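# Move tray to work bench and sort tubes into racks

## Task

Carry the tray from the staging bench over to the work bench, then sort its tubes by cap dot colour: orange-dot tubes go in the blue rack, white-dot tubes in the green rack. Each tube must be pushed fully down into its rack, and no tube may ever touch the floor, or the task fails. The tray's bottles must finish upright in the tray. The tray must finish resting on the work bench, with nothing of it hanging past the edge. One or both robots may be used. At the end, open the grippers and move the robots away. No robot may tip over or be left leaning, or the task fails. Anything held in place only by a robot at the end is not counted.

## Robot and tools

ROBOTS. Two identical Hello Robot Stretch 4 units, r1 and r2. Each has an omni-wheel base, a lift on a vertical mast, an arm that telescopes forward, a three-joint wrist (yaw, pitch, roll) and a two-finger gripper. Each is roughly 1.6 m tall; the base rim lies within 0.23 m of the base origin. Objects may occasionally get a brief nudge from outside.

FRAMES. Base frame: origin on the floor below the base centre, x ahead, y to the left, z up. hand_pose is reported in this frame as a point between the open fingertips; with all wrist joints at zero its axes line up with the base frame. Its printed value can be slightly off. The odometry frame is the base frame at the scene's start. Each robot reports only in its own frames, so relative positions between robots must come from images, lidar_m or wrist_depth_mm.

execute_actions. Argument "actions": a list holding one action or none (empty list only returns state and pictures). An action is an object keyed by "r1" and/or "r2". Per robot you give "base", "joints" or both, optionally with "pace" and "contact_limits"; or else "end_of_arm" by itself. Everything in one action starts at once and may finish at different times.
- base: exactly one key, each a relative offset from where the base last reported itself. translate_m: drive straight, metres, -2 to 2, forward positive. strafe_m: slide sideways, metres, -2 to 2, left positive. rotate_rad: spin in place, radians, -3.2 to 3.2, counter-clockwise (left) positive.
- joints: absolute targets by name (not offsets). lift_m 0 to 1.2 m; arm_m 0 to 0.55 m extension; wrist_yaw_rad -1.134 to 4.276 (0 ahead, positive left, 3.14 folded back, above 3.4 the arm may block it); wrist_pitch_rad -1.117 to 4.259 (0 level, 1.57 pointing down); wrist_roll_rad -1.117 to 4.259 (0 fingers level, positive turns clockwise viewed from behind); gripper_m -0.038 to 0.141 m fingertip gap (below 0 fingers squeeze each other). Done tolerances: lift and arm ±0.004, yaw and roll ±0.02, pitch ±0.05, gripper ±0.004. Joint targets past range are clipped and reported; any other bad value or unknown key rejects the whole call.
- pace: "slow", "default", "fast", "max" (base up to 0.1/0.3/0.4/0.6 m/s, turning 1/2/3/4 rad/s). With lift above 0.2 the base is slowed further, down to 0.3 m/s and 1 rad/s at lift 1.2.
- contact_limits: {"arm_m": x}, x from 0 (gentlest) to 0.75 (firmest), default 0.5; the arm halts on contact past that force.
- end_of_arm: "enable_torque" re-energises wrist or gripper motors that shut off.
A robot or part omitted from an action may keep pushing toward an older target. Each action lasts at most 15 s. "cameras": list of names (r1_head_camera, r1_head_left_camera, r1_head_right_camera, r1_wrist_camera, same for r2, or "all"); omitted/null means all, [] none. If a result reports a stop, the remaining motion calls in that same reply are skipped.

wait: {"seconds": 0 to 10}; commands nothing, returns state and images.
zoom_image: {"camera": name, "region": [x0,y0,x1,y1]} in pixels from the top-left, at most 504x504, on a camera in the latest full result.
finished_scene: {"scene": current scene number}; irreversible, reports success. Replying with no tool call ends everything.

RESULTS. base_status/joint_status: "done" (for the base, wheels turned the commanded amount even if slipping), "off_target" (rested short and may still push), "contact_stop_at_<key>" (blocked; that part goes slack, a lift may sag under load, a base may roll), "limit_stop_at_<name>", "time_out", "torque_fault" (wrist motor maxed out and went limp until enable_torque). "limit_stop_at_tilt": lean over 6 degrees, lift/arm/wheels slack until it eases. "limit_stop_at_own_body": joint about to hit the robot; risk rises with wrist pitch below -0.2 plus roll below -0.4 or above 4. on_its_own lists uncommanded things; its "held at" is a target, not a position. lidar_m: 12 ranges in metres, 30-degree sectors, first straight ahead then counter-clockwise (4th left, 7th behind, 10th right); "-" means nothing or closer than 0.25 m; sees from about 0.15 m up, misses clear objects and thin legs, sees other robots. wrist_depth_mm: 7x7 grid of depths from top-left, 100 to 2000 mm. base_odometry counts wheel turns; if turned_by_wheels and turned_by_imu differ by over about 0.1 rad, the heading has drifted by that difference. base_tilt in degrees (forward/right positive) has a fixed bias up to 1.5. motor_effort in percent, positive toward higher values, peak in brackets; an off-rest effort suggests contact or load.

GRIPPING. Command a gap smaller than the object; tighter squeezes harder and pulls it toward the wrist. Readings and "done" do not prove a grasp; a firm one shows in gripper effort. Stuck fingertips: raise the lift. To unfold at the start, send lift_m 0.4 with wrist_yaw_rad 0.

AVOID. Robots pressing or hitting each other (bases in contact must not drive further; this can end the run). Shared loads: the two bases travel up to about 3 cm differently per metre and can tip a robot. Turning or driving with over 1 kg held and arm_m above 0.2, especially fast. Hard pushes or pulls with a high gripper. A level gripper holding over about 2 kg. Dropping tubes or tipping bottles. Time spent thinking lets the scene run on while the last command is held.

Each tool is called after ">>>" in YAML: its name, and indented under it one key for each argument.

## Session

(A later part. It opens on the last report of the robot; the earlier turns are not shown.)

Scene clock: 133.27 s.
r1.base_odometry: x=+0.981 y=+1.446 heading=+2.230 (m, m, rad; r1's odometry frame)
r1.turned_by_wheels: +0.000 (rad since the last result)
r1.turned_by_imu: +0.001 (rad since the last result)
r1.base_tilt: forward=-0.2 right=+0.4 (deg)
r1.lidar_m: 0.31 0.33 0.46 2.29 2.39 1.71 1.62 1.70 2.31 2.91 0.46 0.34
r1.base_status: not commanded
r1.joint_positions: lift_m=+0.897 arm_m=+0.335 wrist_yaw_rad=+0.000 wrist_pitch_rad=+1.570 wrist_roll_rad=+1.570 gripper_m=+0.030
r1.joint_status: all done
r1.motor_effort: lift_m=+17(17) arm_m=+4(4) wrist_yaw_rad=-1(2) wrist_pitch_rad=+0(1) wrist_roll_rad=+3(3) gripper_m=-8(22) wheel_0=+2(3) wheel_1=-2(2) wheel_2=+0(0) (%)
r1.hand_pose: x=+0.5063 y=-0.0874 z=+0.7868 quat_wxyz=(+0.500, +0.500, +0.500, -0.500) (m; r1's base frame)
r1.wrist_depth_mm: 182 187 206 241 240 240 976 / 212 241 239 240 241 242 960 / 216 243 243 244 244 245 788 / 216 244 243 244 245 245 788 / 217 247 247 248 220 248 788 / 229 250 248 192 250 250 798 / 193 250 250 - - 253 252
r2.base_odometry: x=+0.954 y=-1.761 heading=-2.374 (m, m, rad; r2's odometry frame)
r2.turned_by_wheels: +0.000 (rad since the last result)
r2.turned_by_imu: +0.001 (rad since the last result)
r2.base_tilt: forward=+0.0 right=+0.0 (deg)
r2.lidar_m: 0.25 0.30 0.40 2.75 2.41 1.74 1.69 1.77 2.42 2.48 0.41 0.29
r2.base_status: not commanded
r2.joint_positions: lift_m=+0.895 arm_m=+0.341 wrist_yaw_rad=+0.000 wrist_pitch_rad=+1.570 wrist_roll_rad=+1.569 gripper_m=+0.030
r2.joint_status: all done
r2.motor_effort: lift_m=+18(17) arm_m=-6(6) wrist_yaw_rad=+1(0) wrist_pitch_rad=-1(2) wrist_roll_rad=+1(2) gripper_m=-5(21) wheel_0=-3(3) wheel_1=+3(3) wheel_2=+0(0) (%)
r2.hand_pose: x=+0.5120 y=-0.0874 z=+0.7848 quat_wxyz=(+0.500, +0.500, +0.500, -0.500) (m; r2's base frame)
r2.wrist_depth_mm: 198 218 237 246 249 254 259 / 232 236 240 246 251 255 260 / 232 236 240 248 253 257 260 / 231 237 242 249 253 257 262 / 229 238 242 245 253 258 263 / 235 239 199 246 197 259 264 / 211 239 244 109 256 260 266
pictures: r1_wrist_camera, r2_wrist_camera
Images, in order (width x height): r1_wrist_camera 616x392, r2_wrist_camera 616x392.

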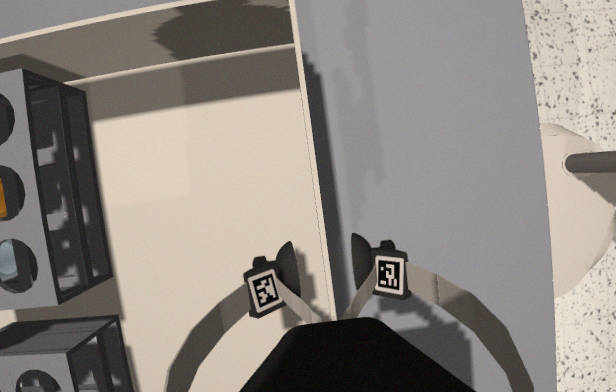

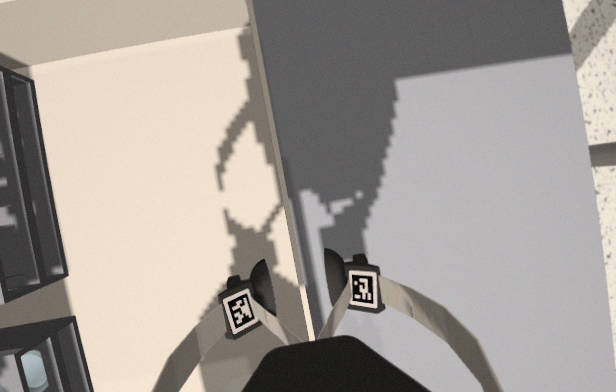

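>>> execute_actions:
  actions:
    - {"r1":{"base":{"strafe_m":-0.064},"joints":{"lift_m":1.04,"gripper_m":0.06},"pace":"fast"},"r2":{"base":{"strafe_m":0.022},"joints":{"lift_m":1.04,"gripper_m":0.06},"pace":"fast"}}
  cameras: []

>>> execute_actions:
  actions:
    - {"r1":{"joints":{"arm_m":0.25},"pace":"fast"},"r2":{"joints":{"arm_m":0.496},"pace":"fast"}}
  cameras: ["r1_wrist_camera","r2_wrist_camera","r1_head_right_camera"]

Scene clock: 151.33 s.
r1.base_odometry: x=+1.031 y=+1.485 heading=+2.230 (m, m, rad; r1's odometry frame)
r1.turned_by_wheels: +0.000 (rad since the last result)
r1.turned_by_imu: +0.001 (rad since the last result)
r1.base_tilt: forward=-0.2 right=+0.3 (deg)
r1.lidar_m: 0.32 0.33 0.45 2.34 2.37 1.69 1.61 1.71 2.28 2.85 0.49 0.35
r1.base_status: done
r1.joint_positions: lift_m=+1.040 arm_m=+0.335 wrist_yaw_rad=+0.000 wrist_pitch_rad=+1.570 wrist_roll_rad=+1.570 gripper_m=+0.060
r1.joint_status: all done
r1.motor_effort: lift_m=+22(26) arm_m=+4(4) wrist_yaw_rad=-1(1) wrist_pitch_rad=+0(1) wrist_roll_rad=+3(2) gripper_m=-2(2) wheel_0=+0(14) wheel_1=+1(11) wheel_2=+0(3) (%)
r1.hand_pose: x=+0.5063 y=-0.0874 z=+0.9294 quat_wxyz=(+0.500, +0.500, +0.500, -0.500) (m; r1's base frame)
r1.wrist_depth_mm: 382 379 379 377 379 1118 1118 / 384 379 382 382 382 1118 1138 / 389 389 387 384 387 931 1098 / 387 362 389 384 389 931 931 / 362 330 392 387 220 931 946 / 281 334 198 392 392 394 1160 / 399 355 397 - - 399 1160
r2.base_odometry: x=+0.969 y=-1.776 heading=-2.374 (m, m, rad; r2's odometry frame)
r2.turned_by_wheels: +0.000 (rad since the last result)
r2.turned_by_imu: +0.001 (rad since the last result)
r2.base_tilt: forward=+0.0 right=+0.0 (deg)
r2.lidar_m: 0.25 0.27 0.41 2.72 2.44 1.74 1.70 1.77 2.38 2.52 0.40 0.29
r2.base_status: done
r2.joint_positions: lift_m=+1.040 arm_m=+0.341 wrist_yaw_rad=+0.000 wrist_pitch_rad=+1.570 wrist_roll_rad=+1.569 gripper_m=+0.060
r2.joint_status: all done
r2.motor_effort: lift_m=+23(21) arm_m=-6(6) wrist_yaw_rad=+1(1) wrist_pitch_rad=+0(1) wrist_roll_rad=+2(2) gripper_m=-3(7) wheel_0=-5(13) wheel_1=+5(17) wheel_2=+0(1) (%)
r2.hand_pose: x=+0.5121 y=-0.0874 z=+0.9294 quat_wxyz=(+0.501, +0.500, +0.500, -0.499) (m; r2's base frame)
r2.wrist_depth_mm: 368 375 382 389 394 1182 1205 / 315 353 379 389 394 1182 1205 / 315 375 382 392 397 917 1205 / 315 373 384 394 399 407 1229 / 368 377 387 394 402 410 1205 / 315 324 204 382 218 413 1229 / 264 320 250 109 407 410 1229
pictures: none
No camera images: the call's "cameras" was empty. Leave "cameras" out to get every camera's image.

Scene clock: 152.63 s.
r1.base_odometry: x=+1.031 y=+1.485 heading=+2.230 (m, m, rad; r1's odometry frame)
r1.turned_by_wheels: +0.000 (rad since the last result)
r1.turned_by_imu: +0.000 (rad since the last result)
r1.base_tilt: forward=-0.2 right=+0.4 (deg)
r1.lidar_m: 0.32 0.33 0.45 2.36 2.34 1.68 1.61 1.69 2.31 2.85 0.48 0.34
r1.base_status: not commanded
r1.joint_positions: lift_m=+1.040 arm_m=+0.251 wrist_yaw_rad=+0.000 wrist_pitch_rad=+1.570 wrist_roll_rad=+1.570 gripper_m=+0.060
r1.joint_status: all done
r1.motor_effort: lift_m=+22(22) arm_m=-4(4) wrist_yaw_rad=+0(2) wrist_pitch_rad=+1(0) wrist_roll_rad=+2(3) gripper_m=-2(2) wheel_0=+0(0) wheel_1=+1(1) wheel_2=+0(0) (%)
r1.hand_pose: x=+0.4218 y=-0.0874 z=+0.9294 quat_wxyz=(+0.500, +0.500, +0.500, -0.500) (m; r1's base frame)
r1.wrist_depth_mm: 379 384 379 379 1098 1098 1118 / 387 384 387 384 1118 1138 1118 / 387 389 384 382 1118 917 1118 / 359 387 389 387 917 931 1025 / 334 389 392 389 220 931 1118 / 338 397 198 392 397 1118 1160 / 349 394 394 - - 1160 1160
r2.base_odometry: x=+0.969 y=-1.776 heading=-2.374 (m, m, rad; r2's odometry frame)
r2.turned_by_wheels: +0.000 (rad since the last result)
r2.turned_by_imu: +0.000 (rad since the last result)
r2.base_tilt: forward=+0.0 right=+0.0 (deg)
r2.lidar_m: 0.26 0.29 0.41 2.71 2.46 1.71 1.68 1.78 2.43 2.50 0.39 0.28
r2.base_status: not commanded
r2.joint_positions: lift_m=+1.040 arm_m=+0.495 wrist_yaw_rad=+0.000 wrist_pitch_rad=+1.570 wrist_roll_rad=+1.569 gripper_m=+0.060
r2.joint_status: all done
r2.motor_effort: lift_m=+22(22) arm_m=+6(6) wrist_yaw_rad=+1(1) wrist_pitch_rad=+0(1) wrist_roll_rad=+2(1) gripper_m=-4(1) wheel_0=-5(5) wheel_1=+5(5) wheel_2=+0(0) (%)
r2.hand_pose: x=+0.6661 y=-0.0874 z=+0.9294 quat_wxyz=(+0.501, +0.500, +0.500, -0.499) (m; r2's base frame)
r2.wrist_depth_mm: 368 375 379 382 359 402 410 / 247 355 324 389 392 404 410 / 250 377 325 389 397 404 413 / 353 377 379 392 397 407 418 / 351 377 359 389 397 410 415 / 351 382 204 271 218 265 421 / 343 379 359 109 306 224 418
pictures: r1_head_right_camera, r1_wrist_camera, r2_wrist_camera
Images, in order (width x height): r1_head_right_camera 420x672, r1_wrist_camera 616x392, r2_wrist_camera 616x392.

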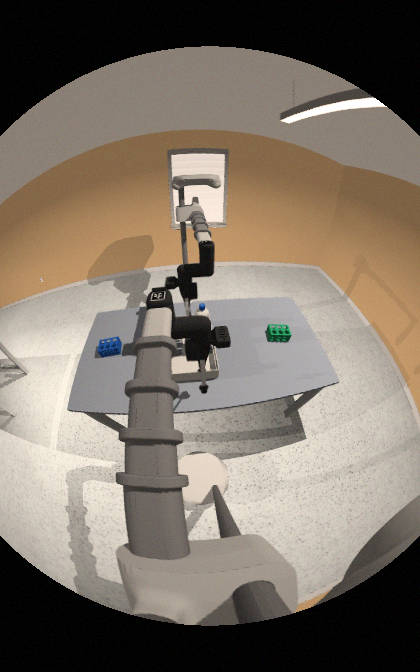

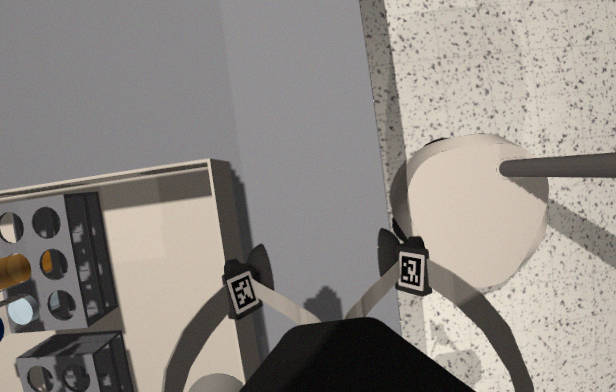

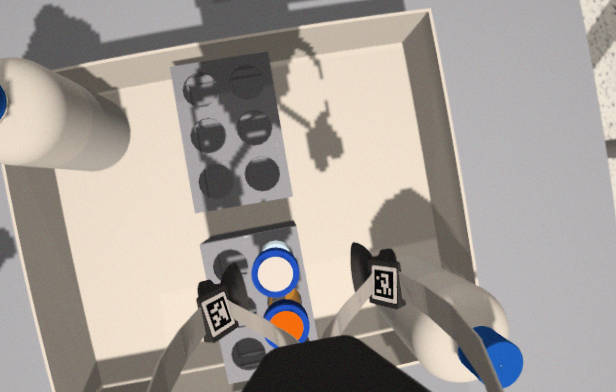

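>>> execute_actions:
  actions:
    - {"r2":{"base":{"strafe_m":0.003},"joints":{"arm_m":0.510,"lift_m":0.975},"pace":"default"}}
  cameras: ["r2_wrist_camera","r1_head_camera","r1_wrist_camera"]

Scene clock: 160.07 s.
r1.base_odometry: x=+1.031 y=+1.485 heading=+2.230 (m, m, rad; r1's odometry frame)
r1.turned_by_wheels: +0.000 (rad since the last result)
r1.turned_by_imu: +0.001 (rad since the last result)
r1.base_tilt: forward=-0.1 right=+0.3 (deg)
r1.lidar_m: 0.32 0.34 0.46 2.33 2.38 1.70 1.59 1.70 2.31 2.86 0.46 0.33
r1.base_status: not commanded
r1.joint_positions: lift_m=+1.040 arm_m=+0.251 wrist_yaw_rad=+0.000 wrist_pitch_rad=+1.570 wrist_roll_rad=+1.570 gripper_m=+0.060
r1.joint_status: not commanded
r1.motor_effort: lift_m=+22(22) arm_m=-4(4) wrist_yaw_rad=-1(1) wrist_pitch_rad=+0(0) wrist_roll_rad=+2(2) gripper_m=-1(1) wheel_0=+0(0) wheel_1=+1(1) wheel_2=+0(0) (%)
r1.hand_pose: x=+0.4218 y=-0.0874 z=+0.9294 quat_wxyz=(+0.500, +0.500, +0.500, -0.500) (m; r1's base frame)
r1.wrist_depth_mm: 382 379 379 377 1118 1118 1118 / 382 382 382 382 1098 1118 1138 / 384 384 384 384 1118 931 1138 / 359 389 387 387 917 917 1042 / 332 394 392 392 221 931 1138 / 336 394 198 394 394 1160 1160 / 347 394 397 - - 1138 1182
r2.base_odometry: x=+0.971 y=-1.778 heading=-2.373 (m, m, rad; r2's odometry frame)
r2.turned_by_wheels: +0.000 (rad since the last result)
r2.turned_by_imu: +0.001 (rad since the last result)
r2.base_tilt: forward=+0.0 right=+0.0 (deg)
r2.lidar_m: 0.25 0.28 0.40 2.72 2.46 1.71 1.69 1.76 2.42 2.48 0.41 0.29
r2.base_status: done
r2.joint_positions: lift_m=+0.975 arm_m=+0.509 wrist_yaw_rad=+0.000 wrist_pitch_rad=+1.570 wrist_roll_rad=+1.569 gripper_m=+0.060
r2.joint_status: all done
r2.motor_effort: lift_m=+14(21) arm_m=+6(8) wrist_yaw_rad=+2(1) wrist_pitch_rad=+0(0) wrist_roll_rad=+1(1) gripper_m=-4(5) wheel_0=+1(13) wheel_1=+1(13) wheel_2=+0(1) (%)
r2.hand_pose: x=+0.6800 y=-0.0874 z=+0.8651 quat_wxyz=(+0.501, +0.500, +0.500, -0.499) (m; r2's base frame)
r2.wrist_depth_mm: 256 264 259 304 330 315 340 / 215 309 259 325 327 319 343 / 240 314 263 324 330 320 343 / 309 314 314 324 330 315 345 / 309 315 317 267 330 315 349 / 301 317 204 206 219 224 220 / 296 317 293 109 329 198 193
pictures: r1_head_camera, r1_wrist_camera, r2_wrist_camera
Images, in order (width x height): r1_head_camera 420x560, r1_wrist_camera 616x392, r2_wrist_camera 616x392.

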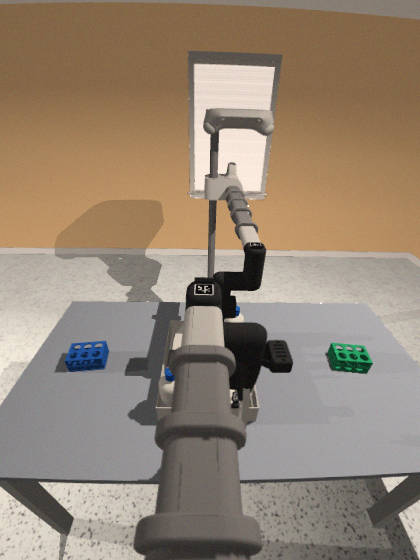

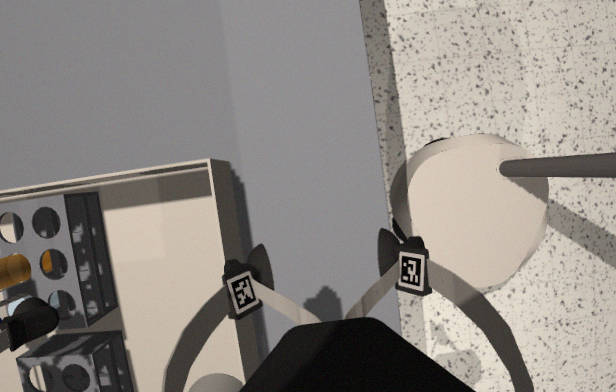

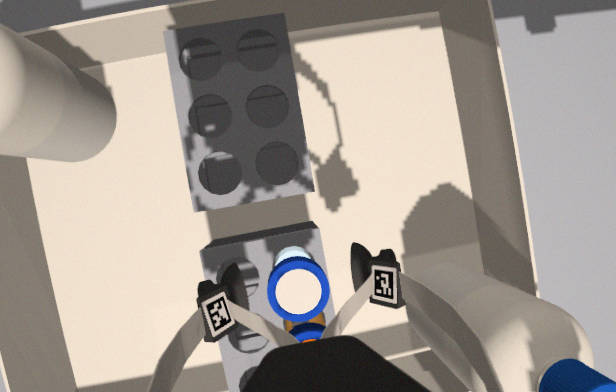

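>>> execute_actions:
  actions:
    - {"r2":{"joints":{"gripper_m":0.005}}}
  cameras: ["r2_wrist_camera","r1_head_left_camera"]

>>> execute_actions:
  actions:
    - {"r2":{"joints":{"lift_m":1.115},"pace":"fast"}}
  cameras: ["r2_wrist_camera","r1_head_left_camera","r1_head_right_camera"]

Scene clock: 168.37 s.
r1.base_odometry: x=+1.031 y=+1.485 heading=+2.230 (m, m, rad; r1's odometry frame)
r1.turned_by_wheels: +0.000 (rad since the last result)
r1.turned_by_imu: +0.001 (rad since the last result)
r1.base_tilt: forward=-0.2 right=+0.4 (deg)
r1.lidar_m: 0.32 0.34 0.49 2.34 2.38 1.72 1.62 1.69 2.27 2.84 0.50 0.35
r1.base_status: not commanded
r1.joint_positions: lift_m=+1.040 arm_m=+0.251 wrist_yaw_rad=+0.000 wrist_pitch_rad=+1.570 wrist_roll_rad=+1.570 gripper_m=+0.060
r1.joint_status: not commanded
r1.motor_effort: lift_m=+22(22) arm_m=-4(4) wrist_yaw_rad=+0(0) wrist_pitch_rad=+0(0) wrist_roll_rad=+3(3) gripper_m=+0(2) wheel_0=+0(0) wheel_1=+1(1) wheel_2=+0(0) (%)
r1.hand_pose: x=+0.4218 y=-0.0874 z=+0.9294 quat_wxyz=(+0.500, +0.500, +0.500, -0.500) (m; r1's base frame)
r1.wrist_depth_mm: 379 384 382 379 1118 1078 1098 / 389 384 382 382 1138 1138 1118 / 387 387 387 387 1118 931 1138 / 357 389 387 389 931 917 1025 / 332 392 389 392 220 931 1160 / 334 394 198 394 394 1118 1138 / 347 394 394 - - 1138 1182
r2.base_odometry: x=+0.971 y=-1.778 heading=-2.373 (m, m, rad; r2's odometry frame)
r2.turned_by_wheels: +0.000 (rad since the last result)
r2.turned_by_imu: +0.001 (rad since the last result)
r2.base_tilt: forward=+0.0 right=+0.0 (deg)
r2.lidar_m: 0.25 0.29 0.40 2.71 2.45 1.74 1.69 1.76 2.42 2.49 0.40 0.29
r2.base_status: not commanded
r2.joint_positions: lift_m=+0.975 arm_m=+0.509 wrist_yaw_rad=+0.000 wrist_pitch_rad=+1.570 wrist_roll_rad=+1.569 gripper_m=+0.005
r2.joint_status: all done
r2.motor_effort: lift_m=+14(14) arm_m=+6(6) wrist_yaw_rad=+1(2) wrist_pitch_rad=+1(2) wrist_roll_rad=+1(1) gripper_m=-16(17) wheel_0=+1(1) wheel_1=+1(1) wheel_2=+0(0) (%)
r2.hand_pose: x=+0.6801 y=-0.0874 z=+0.8651 quat_wxyz=(+0.501, +0.500, +0.500, -0.499) (m; r2's base frame)
r2.wrist_depth_mm: 256 266 260 306 327 309 342 / 215 314 260 324 329 315 343 / 240 314 263 325 330 320 343 / 309 314 314 325 334 317 343 / 310 315 317 265 332 315 345 / 301 315 192 196 195 219 217 / 296 317 296 109 329 202 193
pictures: r1_head_left_camera, r2_wrist_camera
Images, in order (width x height): r1_head_left_camera 420x672, r2_wrist_camera 616x392.

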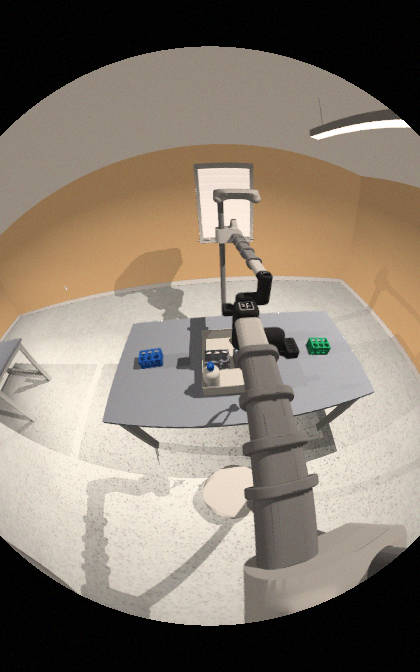

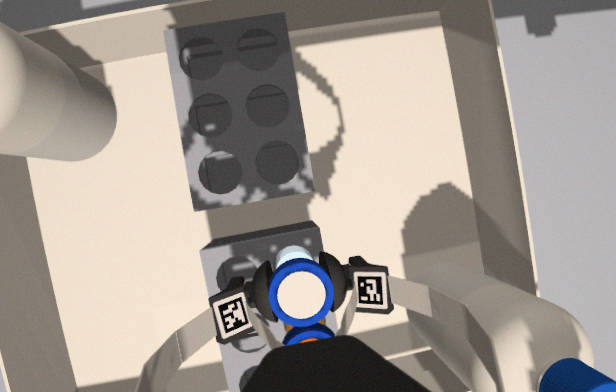

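Scene clock: 169.70 s.
r1.base_odometry: x=+1.031 y=+1.485 heading=+2.230 (m, m, rad; r1's odometry frame)
r1.turned_by_wheels: +0.000 (rad since the last result)
r1.turned_by_imu: +0.000 (rad since the last result)
r1.base_tilt: forward=-0.2 right=+0.3 (deg)
r1.lidar_m: 0.31 0.35 0.47 2.36 2.39 1.68 1.61 1.68 2.33 2.86 0.50 0.35
r1.base_status: not commanded
r1.joint_positions: lift_m=+1.040 arm_m=+0.251 wrist_yaw_rad=+0.000 wrist_pitch_rad=+1.570 wrist_roll_rad=+1.570 gripper_m=+0.060
r1.joint_status: not commanded
r1.motor_effort: lift_m=+22(22) arm_m=-4(4) wrist_yaw_rad=-1(0) wrist_pitch_rad=+0(0) wrist_roll_rad=+3(3) gripper_m=-1(3) wheel_0=+0(0) wheel_1=+1(1) wheel_2=+0(0) (%)
r1.hand_pose: x=+0.4218 y=-0.0874 z=+0.9294 quat_wxyz=(+0.500, +0.500, +0.500, -0.500) (m; r1's base frame)
r1.wrist_depth_mm: 382 379 382 379 1098 1098 1118 / 382 382 384 379 1138 1118 1098 / 384 387 384 384 1118 931 1118 / 359 392 389 389 917 917 1042 / 334 392 389 394 221 917 1160 / 334 394 198 394 392 1138 1160 / 347 394 394 - - 1160 1160
r2.base_odometry: x=+0.971 y=-1.778 heading=-2.373 (m, m, rad; r2's odometry frame)
r2.turned_by_wheels: +0.000 (rad since the last result)
r2.turned_by_imu: +0.000 (rad since the last result)
r2.base_tilt: forward=+0.0 right=-0.1 (deg)
r2.lidar_m: 0.26 0.27 0.40 2.70 2.46 1.76 1.69 1.77 2.43 2.50 0.41 0.28
r2.base_status: not commanded
r2.joint_positions: lift_m=+1.115 arm_m=+0.509 wrist_yaw_rad=+0.000 wrist_pitch_rad=+1.570 wrist_roll_rad=+1.569 gripper_m=+0.005
r2.joint_status: all done
r2.motor_effort: lift_m=+22(23) arm_m=+6(6) wrist_yaw_rad=+1(1) wrist_pitch_rad=+0(1) wrist_roll_rad=+1(1) gripper_m=-14(13) wheel_0=+1(1) wheel_1=+1(1) wheel_2=+0(0) (%)
r2.hand_pose: x=+0.6801 y=-0.0874 z=+1.0044 quat_wxyz=(+0.501, +0.500, +0.500, -0.499) (m; r2's base frame)
r2.wrist_depth_mm: 439 449 455 459 466 477 1281 / 439 442 413 462 466 484 1281 / 320 364 452 462 469 480 492 / 442 445 455 462 473 484 492 / 445 452 455 402 445 488 496 / 445 449 191 196 196 484 500 / 449 404 415 109 484 488 500
pictures: r1_head_left_camera, r1_head_right_camera, r2_wrist_camera
Images, in order (width x height): r1_head_left_camera 420x672, r1_head_right_camera 420x672, r2_wrist_camera 616x392.

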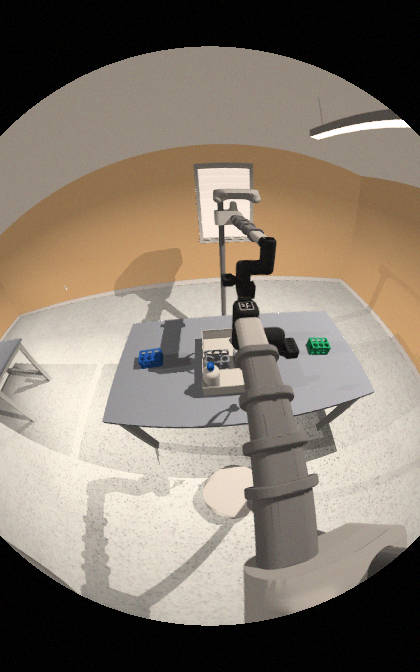

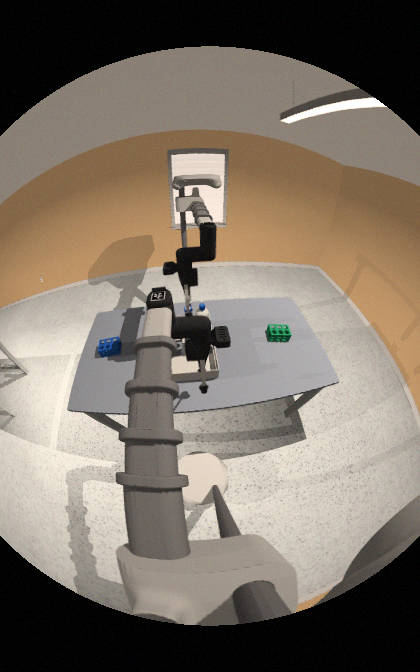

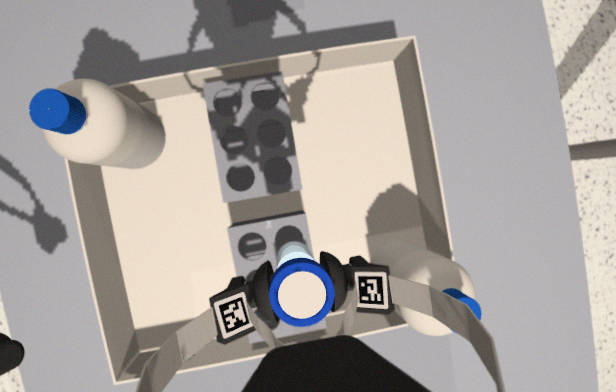

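>>> execute_actions:
  actions:
    - {"r1":{"base":{"translate_m":0.04}},"r2":{"base":{"strafe_m":0.53},"pace":"fast"}}
  cameras: ["r2_wrist_camera","r1_head_camera"]

Scene clock: 183.17 s.
r1.base_odometry: x=+1.007 y=+1.517 heading=+2.231 (m, m, rad; r1's odometry frame)
r1.turned_by_wheels: +0.000 (rad since the last result)
r1.turned_by_imu: +0.002 (rad since the last result)
r1.base_tilt: forward=-0.2 right=+0.4 (deg)
r1.lidar_m: 0.27 0.30 0.40 2.36 2.41 1.74 1.66 1.75 2.36 2.85 0.46 0.28
r1.base_status: done
r1.joint_positions: lift_m=+1.040 arm_m=+0.251 wrist_yaw_rad=+0.000 wrist_pitch_rad=+1.570 wrist_roll_rad=+1.570 gripper_m=+0.060
r1.joint_status: not commanded
r1.motor_effort: lift_m=+22(22) arm_m=-4(4) wrist_yaw_rad=-1(0) wrist_pitch_rad=+0(0) wrist_roll_rad=+3(3) gripper_m=-2(5) wheel_0=+3(8) wheel_1=+2(6) wheel_2=-2(11) (%)
r1.hand_pose: x=+0.4218 y=-0.0874 z=+0.9294 quat_wxyz=(+0.500, +0.500, +0.500, -0.500) (m; r1's base frame)
r1.wrist_depth_mm: 382 379 377 379 379 1098 1138 / 382 384 382 382 384 1118 1098 / 389 387 387 384 387 931 1118 / 359 387 387 387 389 931 1025 / 330 387 392 394 222 931 1138 / 336 392 197 389 392 1138 1160 / 397 366 399 - - 1160 1138
r2.base_odometry: x=+1.339 y=-2.160 heading=-2.373 (m, m, rad; r2's odometry frame)
r2.turned_by_wheels: +0.000 (rad since the last result)
r2.turned_by_imu: +0.001 (rad since the last result)
r2.base_tilt: forward=+0.0 right=-0.1 (deg)
r2.lidar_m: 0.26 0.27 2.29 2.18 2.27 1.77 1.70 1.73 2.43 1.13 0.41 0.27
r2.base_status: done
r2.joint_positions: lift_m=+1.115 arm_m=+0.509 wrist_yaw_rad=+0.000 wrist_pitch_rad=+1.570 wrist_roll_rad=+1.569 gripper_m=+0.005
r2.joint_status: not commanded
r2.motor_effort: lift_m=+22(22) arm_m=+6(6) wrist_yaw_rad=+1(2) wrist_pitch_rad=+1(1) wrist_roll_rad=+2(1) gripper_m=-15(15) wheel_0=-1(15) wheel_1=+3(12) wheel_2=+1(1) (%)
r2.hand_pose: x=+0.6801 y=-0.0874 z=+1.0044 quat_wxyz=(+0.501, +0.500, +0.500, -0.499) (m; r2's base frame)
r2.wrist_depth_mm: 439 449 452 462 469 480 1281 / 439 445 455 462 477 480 492 / 442 452 459 466 473 484 488 / 449 452 459 459 473 488 492 / 445 452 459 404 477 484 496 / 449 452 192 196 196 488 492 / 445 452 466 109 480 488 500
pictures: r1_head_camera, r2_wrist_camera
Images, in order (width x height): r1_head_camera 420x560, r2_wrist_camera 616x392.

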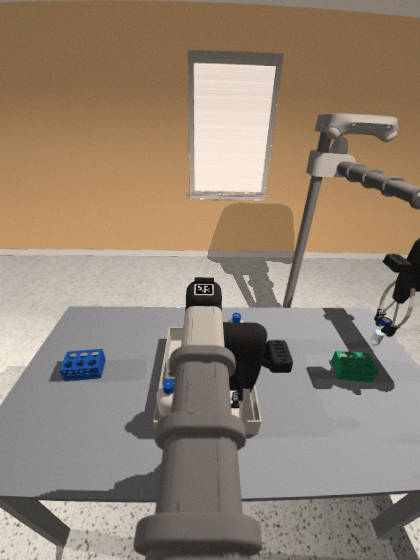

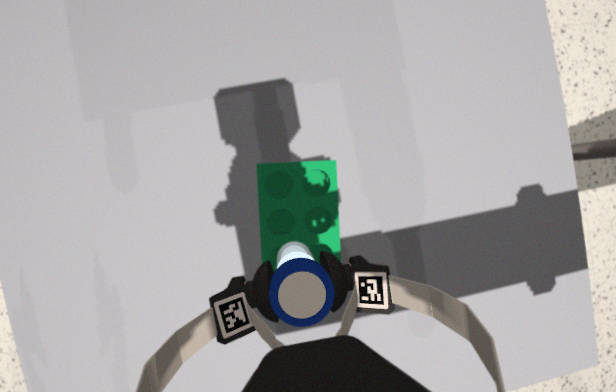

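>>> zoom_image:
  camera: "r2_wrist_camera"
  region: [240, 150, 380, 290]

Region (240, 150, 380, 290) of r2_wrist_camera's 616x392 image, scaled by 3.600.

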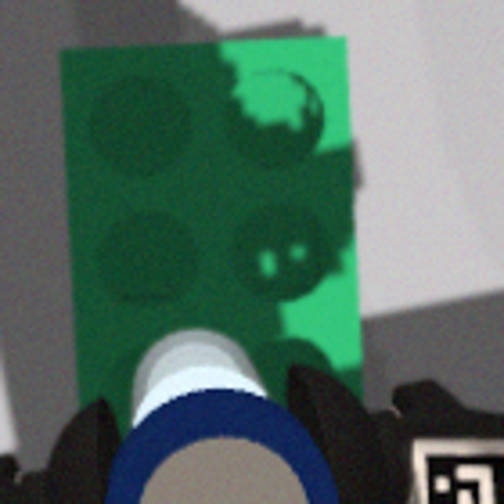

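>>> execute_actions:
  actions:
    - {"r1":{"joints":{"arm_m":0.485},"pace":"fast"},"r2":{"base":{"strafe_m":0.018},"joints":{"arm_m":0.520,"lift_m":1.045},"pace":"fast"}}
  cameras: ["r2_wrist_camera","r1_wrist_camera","r1_head_camera"]

>>> zoom_image:
  camera: "r2_wrist_camera"
  region: [230, 130, 390, 290]

>>> zoom_image:
  camera: "r1_head_camera"
  region: [320, 300, 420, 400]

Scene clock: 194.20 s.
r1.base_odometry: x=+1.007 y=+1.517 heading=+2.231 (m, m, rad; r1's odometry frame)
r1.turned_by_wheels: +0.000 (rad since the last result)
r1.turned_by_imu: +0.001 (rad since the last result)
r1.base_tilt: forward=-0.2 right=+0.3 (deg)
r1.lidar_m: 0.27 0.31 0.43 2.35 2.42 1.74 1.65 1.73 2.36 2.84 0.44 0.31
r1.base_status: not commanded
r1.joint_positions: lift_m=+1.040 arm_m=+0.484 wrist_yaw_rad=+0.000 wrist_pitch_rad=+1.570 wrist_roll_rad=+1.570 gripper_m=+0.060
r1.joint_status: all done
r1.motor_effort: lift_m=+22(23) arm_m=+4(6) wrist_yaw_rad=-2(0) wrist_pitch_rad=+2(2) wrist_roll_rad=+3(3) gripper_m=-2(2) wheel_0=+3(3) wheel_1=+2(1) wheel_2=-2(1) (%)
r1.hand_pose: x=+0.6554 y=-0.0874 z=+0.9294 quat_wxyz=(+0.501, +0.500, +0.500, -0.499) (m; r1's base frame)
r1.wrist_depth_mm: 382 382 382 377 382 375 377 / 382 382 384 384 382 377 379 / 387 384 387 384 382 382 384 / 389 257 384 325 384 384 384 / 392 249 387 329 221 387 389 / 399 392 198 330 392 351 392 / 399 392 397 - - 355 397
r2.base_odometry: x=+1.351 y=-2.172 heading=-2.373 (m, m, rad; r2's odometry frame)
r2.turned_by_wheels: +0.000 (rad since the last result)
r2.turned_by_imu: +0.001 (rad since the last result)
r2.base_tilt: forward=+0.0 right=+0.0 (deg)
r2.lidar_m: 0.25 0.28 2.23 2.15 2.27 1.78 1.68 1.74 2.41 1.14 0.41 0.26
r2.base_status: done
r2.joint_positions: lift_m=+1.045 arm_m=+0.519 wrist_yaw_rad=+0.000 wrist_pitch_rad=+1.570 wrist_roll_rad=+1.569 gripper_m=+0.005
r2.joint_status: all done
r2.motor_effort: lift_m=+15(20) arm_m=+6(6) wrist_yaw_rad=+2(2) wrist_pitch_rad=-1(0) wrist_roll_rad=+0(2) gripper_m=-14(15) wheel_0=-5(12) wheel_1=+4(13) wheel_2=+1(2) (%)
r2.hand_pose: x=+0.6900 y=-0.0874 z=+0.9350 quat_wxyz=(+0.501, +0.500, +0.500, -0.499) (m; r2's base frame)
r2.wrist_depth_mm: 375 382 389 392 397 407 415 / 375 384 389 397 402 410 415 / 377 384 389 394 404 410 418 / 377 384 392 340 407 413 421 / 379 387 394 338 407 413 421 / 379 387 192 197 195 415 421 / 384 387 394 109 413 418 427
pictures: r1_head_camera, r1_wrist_camera, r2_wrist_camera
Images, in order (width x height): r1_head_camera 420x560, r1_wrist_camera 616x392, r2_wrist_camera 616x392.

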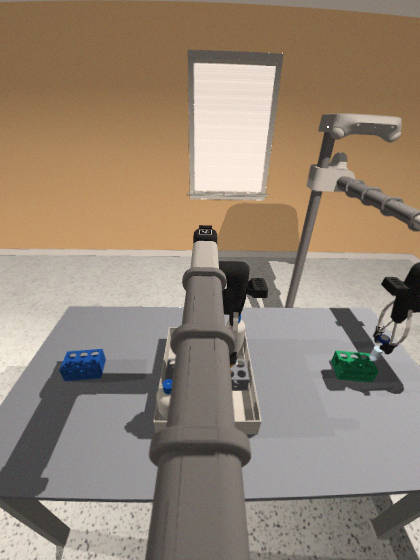

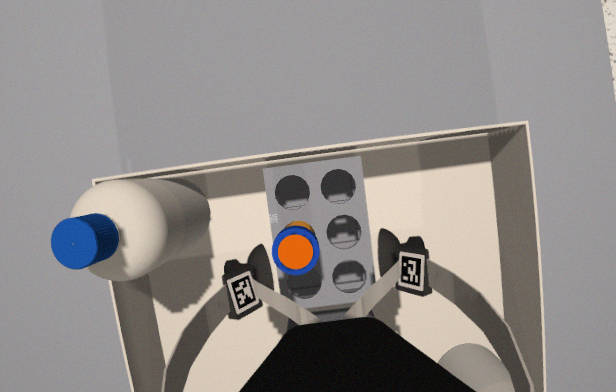

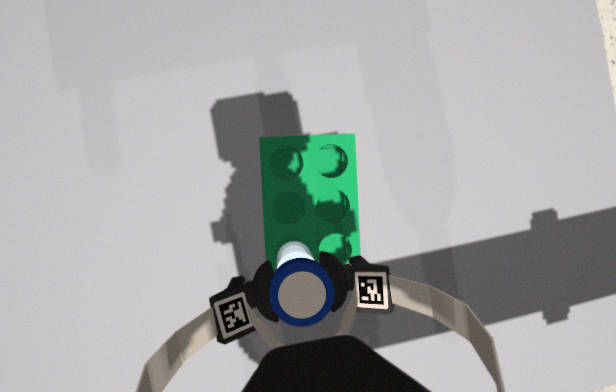

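Region (230, 130, 390, 290) of r2_wrist_camera's 616x392 image, scaled by 3.150.

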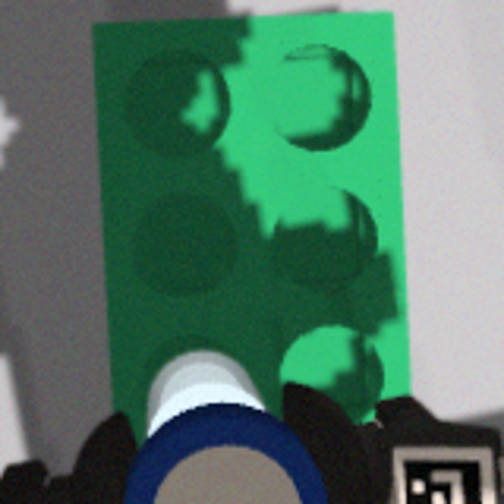

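Region (320, 300, 420, 400) of r1_head_camera's 420x560 image, scaled by 5.040, with more detail than that image has.

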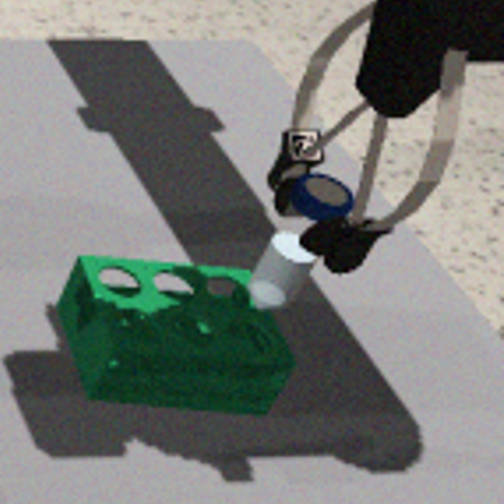

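>>> execute_actions:
  actions:
    - {"r1":{"base":{"strafe_m":-0.003},"joints":{"arm_m":0.504,"lift_m":0.977}},"r2":{"base":{"strafe_m":0.002},"joints":{"lift_m":1.005},"pace":"slow"}}
  cameras: ["r2_wrist_camera","r1_wrist_camera","r1_head_camera"]

>>> zoom_image:
  camera: "r1_head_camera"
  region: [320, 300, 420, 400]

Scene clock: 202.60 s.
r1.base_odometry: x=+1.009 y=+1.518 heading=+2.231 (m, m, rad; r1's odometry frame)
r1.turned_by_wheels: +0.000 (rad since the last result)
r1.turned_by_imu: +0.001 (rad since the last result)
r1.base_tilt: forward=-0.2 right=+0.4 (deg)
r1.lidar_m: 0.27 0.31 0.43 2.34 2.42 1.73 1.65 1.73 2.38 2.86 0.45 0.29
r1.base_status: done
r1.joint_positions: lift_m=+0.977 arm_m=+0.503 wrist_yaw_rad=+0.000 wrist_pitch_rad=+1.570 wrist_roll_rad=+1.570 gripper_m=+0.060
r1.joint_status: all done
r1.motor_effort: lift_m=+14(20) arm_m=+4(2) wrist_yaw_rad=-1(2) wrist_pitch_rad=+1(1) wrist_roll_rad=+3(3) gripper_m=-4(4) wheel_0=+0(12) wheel_1=+0(10) wheel_2=+0(2) (%)
r1.hand_pose: x=+0.6744 y=-0.0874 z=+0.8671 quat_wxyz=(+0.501, +0.500, +0.500, -0.499) (m; r1's base frame)
r1.wrist_depth_mm: 320 320 320 319 319 317 317 / 324 324 322 320 319 319 319 / 325 324 324 320 320 322 310 / 327 210 320 265 317 320 320 / 156 189 325 264 221 324 324 / 332 287 197 206 268 327 327 / 338 307 332 - - 330 330
r2.base_odometry: x=+1.353 y=-2.174 heading=-2.373 (m, m, rad; r2's odometry frame)
r2.turned_by_wheels: +0.000 (rad since the last result)
r2.turned_by_imu: +0.001 (rad since the last result)
r2.base_tilt: forward=+0.0 right=+0.0 (deg)
r2.lidar_m: 0.26 0.27 2.28 2.16 2.25 1.77 1.69 1.71 2.43 1.10 0.39 0.27
r2.base_status: done
r2.joint_positions: lift_m=+1.005 arm_m=+0.519 wrist_yaw_rad=+0.000 wrist_pitch_rad=+1.570 wrist_roll_rad=+1.569 gripper_m=+0.005
r2.joint_status: all done
r2.motor_effort: lift_m=+14(15) arm_m=+6(6) wrist_yaw_rad=+2(1) wrist_pitch_rad=+0(1) wrist_roll_rad=+2(2) gripper_m=-15(15) wheel_0=-4(8) wheel_1=+4(9) wheel_2=+0(0) (%)
r2.hand_pose: x=+0.6900 y=-0.0874 z=+0.8951 quat_wxyz=(+0.501, +0.500, +0.500, -0.499) (m; r2's base frame)
r2.wrist_depth_mm: 338 343 349 353 362 368 373 / 340 342 349 355 362 368 375 / 340 343 349 349 362 370 377 / 340 345 351 300 364 370 377 / 342 347 353 298 366 375 382 / 343 349 191 196 196 373 379 / 345 347 353 109 368 373 382
pictures: r1_head_camera, r1_wrist_camera, r2_wrist_camera
Images, in order (width x height): r1_head_camera 420x560, r1_wrist_camera 616x392, r2_wrist_camera 616x392.

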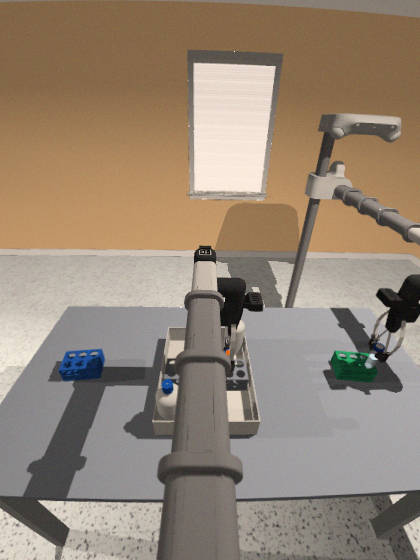

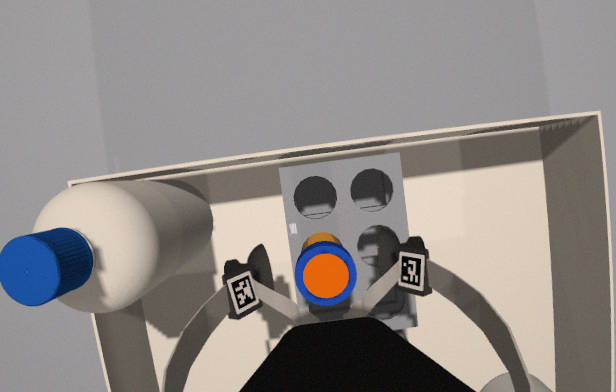

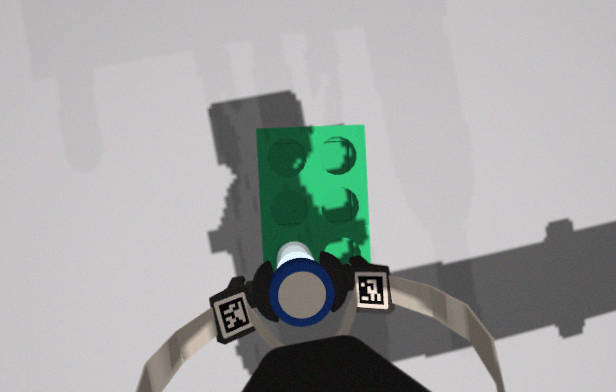

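Region (320, 300, 420, 400) of r1_head_camera's 420x560 image, scaled by 5.040, with more detail than that image has.

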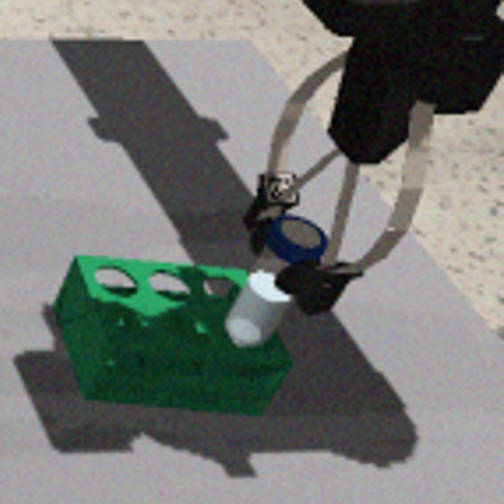

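>>> execute_actions:
  actions:
    - {"r1":{"base":{"strafe_m":0.002},"joints":{"gripper_m":0.005}},"r2":{"joints":{"lift_m":0.973},"pace":"slow"}}
  cameras: ["r2_wrist_camera","r1_wrist_camera"]

Scene clock: 207.93 s.
r1.base_odometry: x=+1.008 y=+1.517 heading=+2.231 (m, m, rad; r1's odometry frame)
r1.turned_by_wheels: +0.000 (rad since the last result)
r1.turned_by_imu: +0.001 (rad since the last result)
r1.base_tilt: forward=-0.2 right=+0.3 (deg)
r1.lidar_m: 0.27 0.28 0.42 2.36 2.44 1.76 1.66 1.73 2.33 2.86 0.44 0.31
r1.base_status: done
r1.joint_positions: lift_m=+0.977 arm_m=+0.503 wrist_yaw_rad=+0.000 wrist_pitch_rad=+1.570 wrist_roll_rad=+1.570 gripper_m=+0.005
r1.joint_status: all done
r1.motor_effort: lift_m=+14(14) arm_m=+4(4) wrist_yaw_rad=-1(1) wrist_pitch_rad=+1(1) wrist_roll_rad=+3(3) gripper_m=-17(14) wheel_0=+1(6) wheel_1=-2(9) wheel_2=+0(2) (%)
r1.hand_pose: x=+0.6744 y=-0.0874 z=+0.8671 quat_wxyz=(+0.501, +0.500, +0.500, -0.499) (m; r1's base frame)
r1.wrist_depth_mm: 319 319 317 319 317 315 317 / 324 324 319 320 319 317 319 / 324 324 325 322 320 320 309 / 196 208 324 265 317 324 322 / 157 189 325 206 211 325 325 / 334 293 187 196 268 327 325 / 336 287 332 - - 329 330
r2.base_odometry: x=+1.353 y=-2.174 heading=-2.373 (m, m, rad; r2's odometry frame)
r2.turned_by_wheels: +0.000 (rad since the last result)
r2.turned_by_imu: +0.001 (rad since the last result)
r2.base_tilt: forward=+0.0 right=+0.0 (deg)
r2.lidar_m: 0.26 0.28 2.23 2.15 2.25 1.79 1.70 1.75 2.46 1.13 0.39 0.29
r2.base_status: not commanded
r2.joint_positions: lift_m=+0.973 arm_m=+0.519 wrist_yaw_rad=+0.000 wrist_pitch_rad=+1.570 wrist_roll_rad=+1.569 gripper_m=+0.005
r2.joint_status: all done
r2.motor_effort: lift_m=+14(16) arm_m=+6(6) wrist_yaw_rad=+2(1) wrist_pitch_rad=+0(1) wrist_roll_rad=+1(2) gripper_m=-15(15) wheel_0=-5(5) wheel_1=+4(4) wheel_2=+0(0) (%)
r2.hand_pose: x=+0.6901 y=-0.0874 z=+0.8631 quat_wxyz=(+0.501, +0.500, +0.500, -0.499) (m; r2's base frame)
r2.wrist_depth_mm: 307 312 317 322 327 332 342 / 307 312 317 324 330 334 342 / 307 314 317 319 332 338 342 / 310 317 319 267 330 338 343 / 310 315 322 266 334 340 345 / 312 317 191 197 195 340 347 / 312 315 324 109 338 342 349
pictures: r1_wrist_camera, r2_wrist_camera
Images, in order (width x height): r1_wrist_camera 616x392, r2_wrist_camera 616x392.

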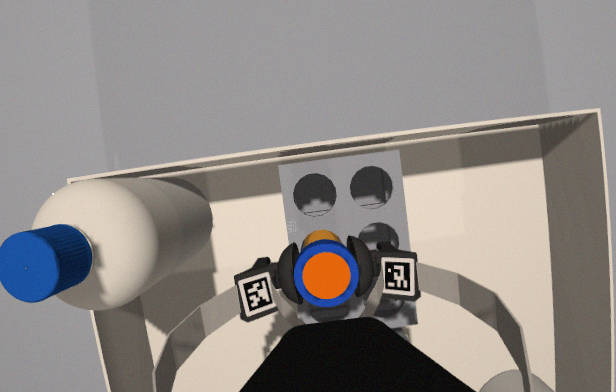

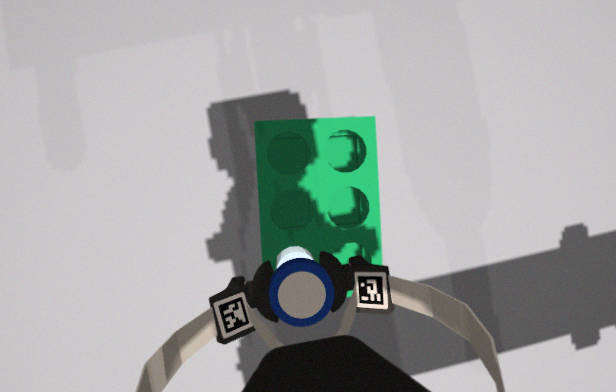

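>>> execute_actions:
  actions:
    - {"r1":{"joints":{"lift_m":1.065},"pace":"fast"},"r2":{"joints":{"gripper_m":0.06}}}
  cameras: ["r2_wrist_camera","r1_wrist_camera"]

Scene clock: 213.27 s.
r1.base_odometry: x=+1.008 y=+1.517 heading=+2.231 (m, m, rad; r1's odometry frame)
r1.turned_by_wheels: +0.000 (rad since the last result)
r1.turned_by_imu: +0.001 (rad since the last result)
r1.base_tilt: forward=-0.2 right=+0.3 (deg)
r1.lidar_m: 0.27 0.29 0.44 2.35 2.45 1.75 1.64 1.73 2.37 2.84 0.47 0.31
r1.base_status: not commanded
r1.joint_positions: lift_m=+1.065 arm_m=+0.503 wrist_yaw_rad=+0.000 wrist_pitch_rad=+1.570 wrist_roll_rad=+1.570 gripper_m=+0.005
r1.joint_status: all done
r1.motor_effort: lift_m=+22(23) arm_m=+4(4) wrist_yaw_rad=-1(1) wrist_pitch_rad=+1(1) wrist_roll_rad=+3(3) gripper_m=-15(16) wheel_0=+1(1) wheel_1=-2(1) wheel_2=+0(0) (%)
r1.hand_pose: x=+0.6744 y=-0.0874 z=+0.9544 quat_wxyz=(+0.501, +0.500, +0.500, -0.499) (m; r1's base frame)
r1.wrist_depth_mm: 402 399 402 404 402 399 402 / 407 404 407 407 407 404 407 / 410 413 410 407 407 404 404 / 415 278 399 402 407 407 413 / 421 277 413 206 211 410 413 / 424 418 187 196 355 382 413 / 427 424 418 - - 364 364
r2.base_odometry: x=+1.353 y=-2.174 heading=-2.373 (m, m, rad; r2's odometry frame)
r2.turned_by_wheels: +0.000 (rad since the last result)
r2.turned_by_imu: +0.001 (rad since the last result)
r2.base_tilt: forward=+0.0 right=+0.0 (deg)
r2.lidar_m: 0.26 0.28 2.25 2.15 2.25 1.77 1.68 1.76 2.44 1.11 0.41 0.29
r2.base_status: not commanded
r2.joint_positions: lift_m=+0.973 arm_m=+0.519 wrist_yaw_rad=+0.000 wrist_pitch_rad=+1.570 wrist_roll_rad=+1.569 gripper_m=+0.060
r2.joint_status: all done
r2.motor_effort: lift_m=+14(15) arm_m=+6(6) wrist_yaw_rad=+1(2) wrist_pitch_rad=+0(1) wrist_roll_rad=+1(2) gripper_m=-1(16) wheel_0=-4(5) wheel_1=+4(4) wheel_2=+0(0) (%)
r2.hand_pose: x=+0.6901 y=-0.0874 z=+0.8631 quat_wxyz=(+0.501, +0.500, +0.500, -0.499) (m; r2's base frame)
r2.wrist_depth_mm: 307 312 317 322 329 336 340 / 307 312 320 324 330 336 342 / 307 314 317 319 332 336 342 / 309 317 322 268 332 338 343 / 312 317 320 267 332 340 343 / 312 317 204 206 218 340 347 / 312 315 325 109 336 343 347
pictures: r1_wrist_camera, r2_wrist_camera
Images, in order (width x height): r1_wrist_camera 616x392, r2_wrist_camera 616x392.

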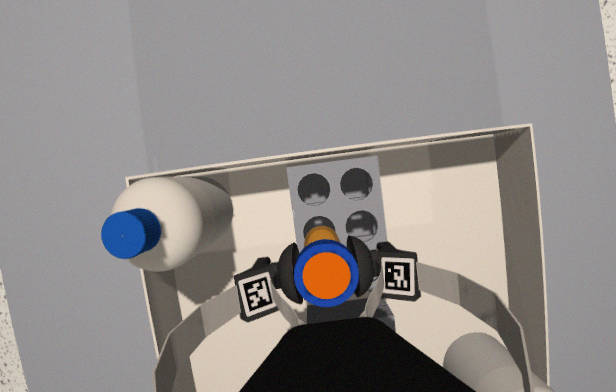

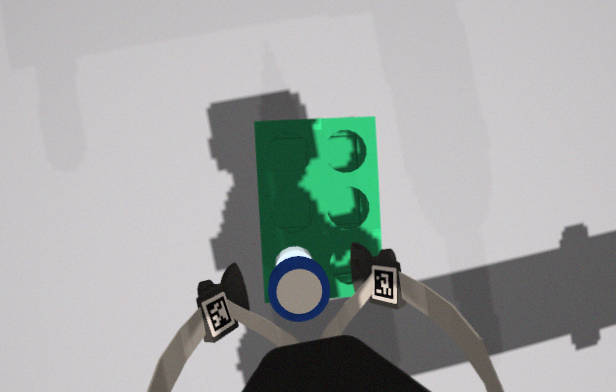

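>>> execute_actions:
  actions:
    - {"r1":{"base":{"strafe_m":0.56},"pace":"fast"},"r2":{"joints":{"lift_m":1.08},"pace":"fast"}}
  cameras: ["r2_wrist_camera","r1_wrist_camera"]

>>> zoom_image:
  camera: "r1_wrist_camera"
  region: [240, 110, 408, 278]

Scene clock: 221.90 s.
r1.base_odometry: x=+0.565 y=+1.174 heading=+2.230 (m, m, rad; r1's odometry frame)
r1.turned_by_wheels: +0.000 (rad since the last result)
r1.turned_by_imu: +0.002 (rad since the last result)
r1.base_tilt: forward=-0.1 right=+0.4 (deg)
r1.lidar_m: 0.27 0.29 1.85 1.77 2.44 1.74 1.62 1.75 2.38 1.25 0.43 0.31
r1.base_status: done
r1.joint_positions: lift_m=+1.065 arm_m=+0.503 wrist_yaw_rad=+0.000 wrist_pitch_rad=+1.570 wrist_roll_rad=+1.570 gripper_m=+0.005
r1.joint_status: not commanded
r1.motor_effort: lift_m=+22(22) arm_m=+4(4) wrist_yaw_rad=-1(1) wrist_pitch_rad=+1(1) wrist_roll_rad=+3(2) gripper_m=-14(15) wheel_0=-3(10) wheel_1=+1(13) wheel_2=+0(0) (%)
r1.hand_pose: x=+0.6744 y=-0.0874 z=+0.9544 quat_wxyz=(+0.501, +0.500, +0.500, -0.499) (m; r1's base frame)
r1.wrist_depth_mm: 402 402 402 402 402 399 399 / 404 407 407 407 407 407 404 / 413 410 413 407 407 404 407 / 418 413 410 359 410 410 410 / 418 415 413 206 209 415 415 / 421 421 187 196 418 418 418 / 427 427 424 - - 424 1182
r2.base_odometry: x=+1.353 y=-2.174 heading=-2.373 (m, m, rad; r2's odometry frame)
r2.turned_by_wheels: +0.000 (rad since the last result)
r2.turned_by_imu: +0.002 (rad since the last result)
r2.base_tilt: forward=+0.0 right=+0.0 (deg)
r2.lidar_m: 0.25 0.27 2.26 2.15 2.24 1.78 1.69 1.75 2.44 1.09 0.39 0.27
r2.base_status: not commanded
r2.joint_positions: lift_m=+1.080 arm_m=+0.519 wrist_yaw_rad=+0.000 wrist_pitch_rad=+1.570 wrist_roll_rad=+1.569 gripper_m=+0.060
r2.joint_status: all done
r2.motor_effort: lift_m=+22(24) arm_m=+6(6) wrist_yaw_rad=+2(2) wrist_pitch_rad=+0(0) wrist_roll_rad=+2(3) gripper_m=+0(3) wheel_0=-5(5) wheel_1=+4(4) wheel_2=+0(0) (%)
r2.hand_pose: x=+0.6901 y=-0.0874 z=+0.9694 quat_wxyz=(+0.501, +0.500, +0.500, -0.499) (m; r2's base frame)
r2.wrist_depth_mm: 404 413 421 427 433 442 449 / 407 413 421 430 436 445 449 / 410 418 424 427 436 449 452 / 410 421 424 373 442 449 459 / 413 421 427 375 442 449 459 / 413 421 204 436 218 452 459 / 415 418 430 109 449 452 462
pictures: r1_wrist_camera, r2_wrist_camera
Images, in order (width x height): r1_wrist_camera 616x392, r2_wrist_camera 616x392.

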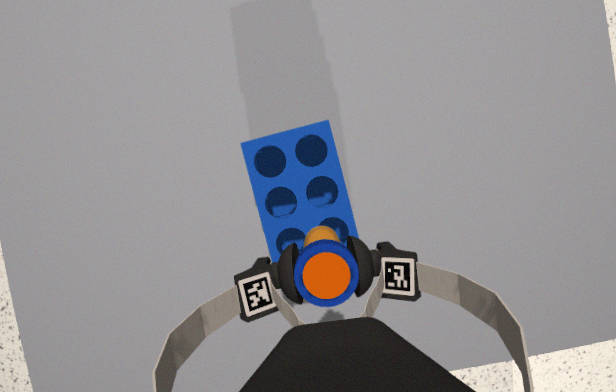

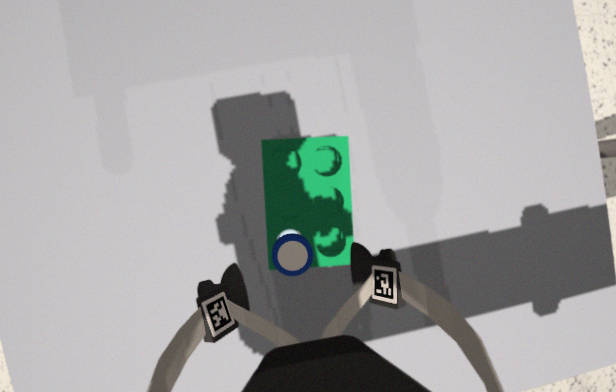

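Region (240, 110, 408, 278) of r1_wrist_camera's 616x392 image, scaled by 3.000.

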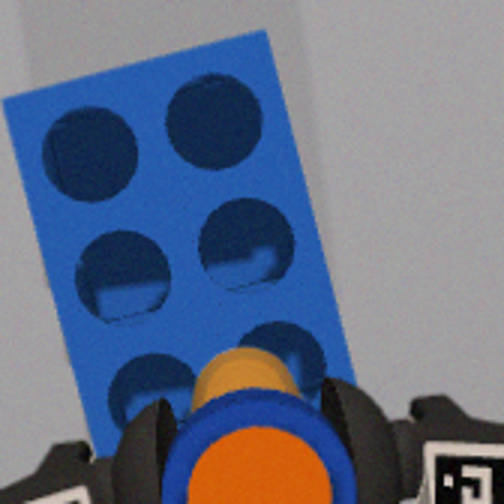

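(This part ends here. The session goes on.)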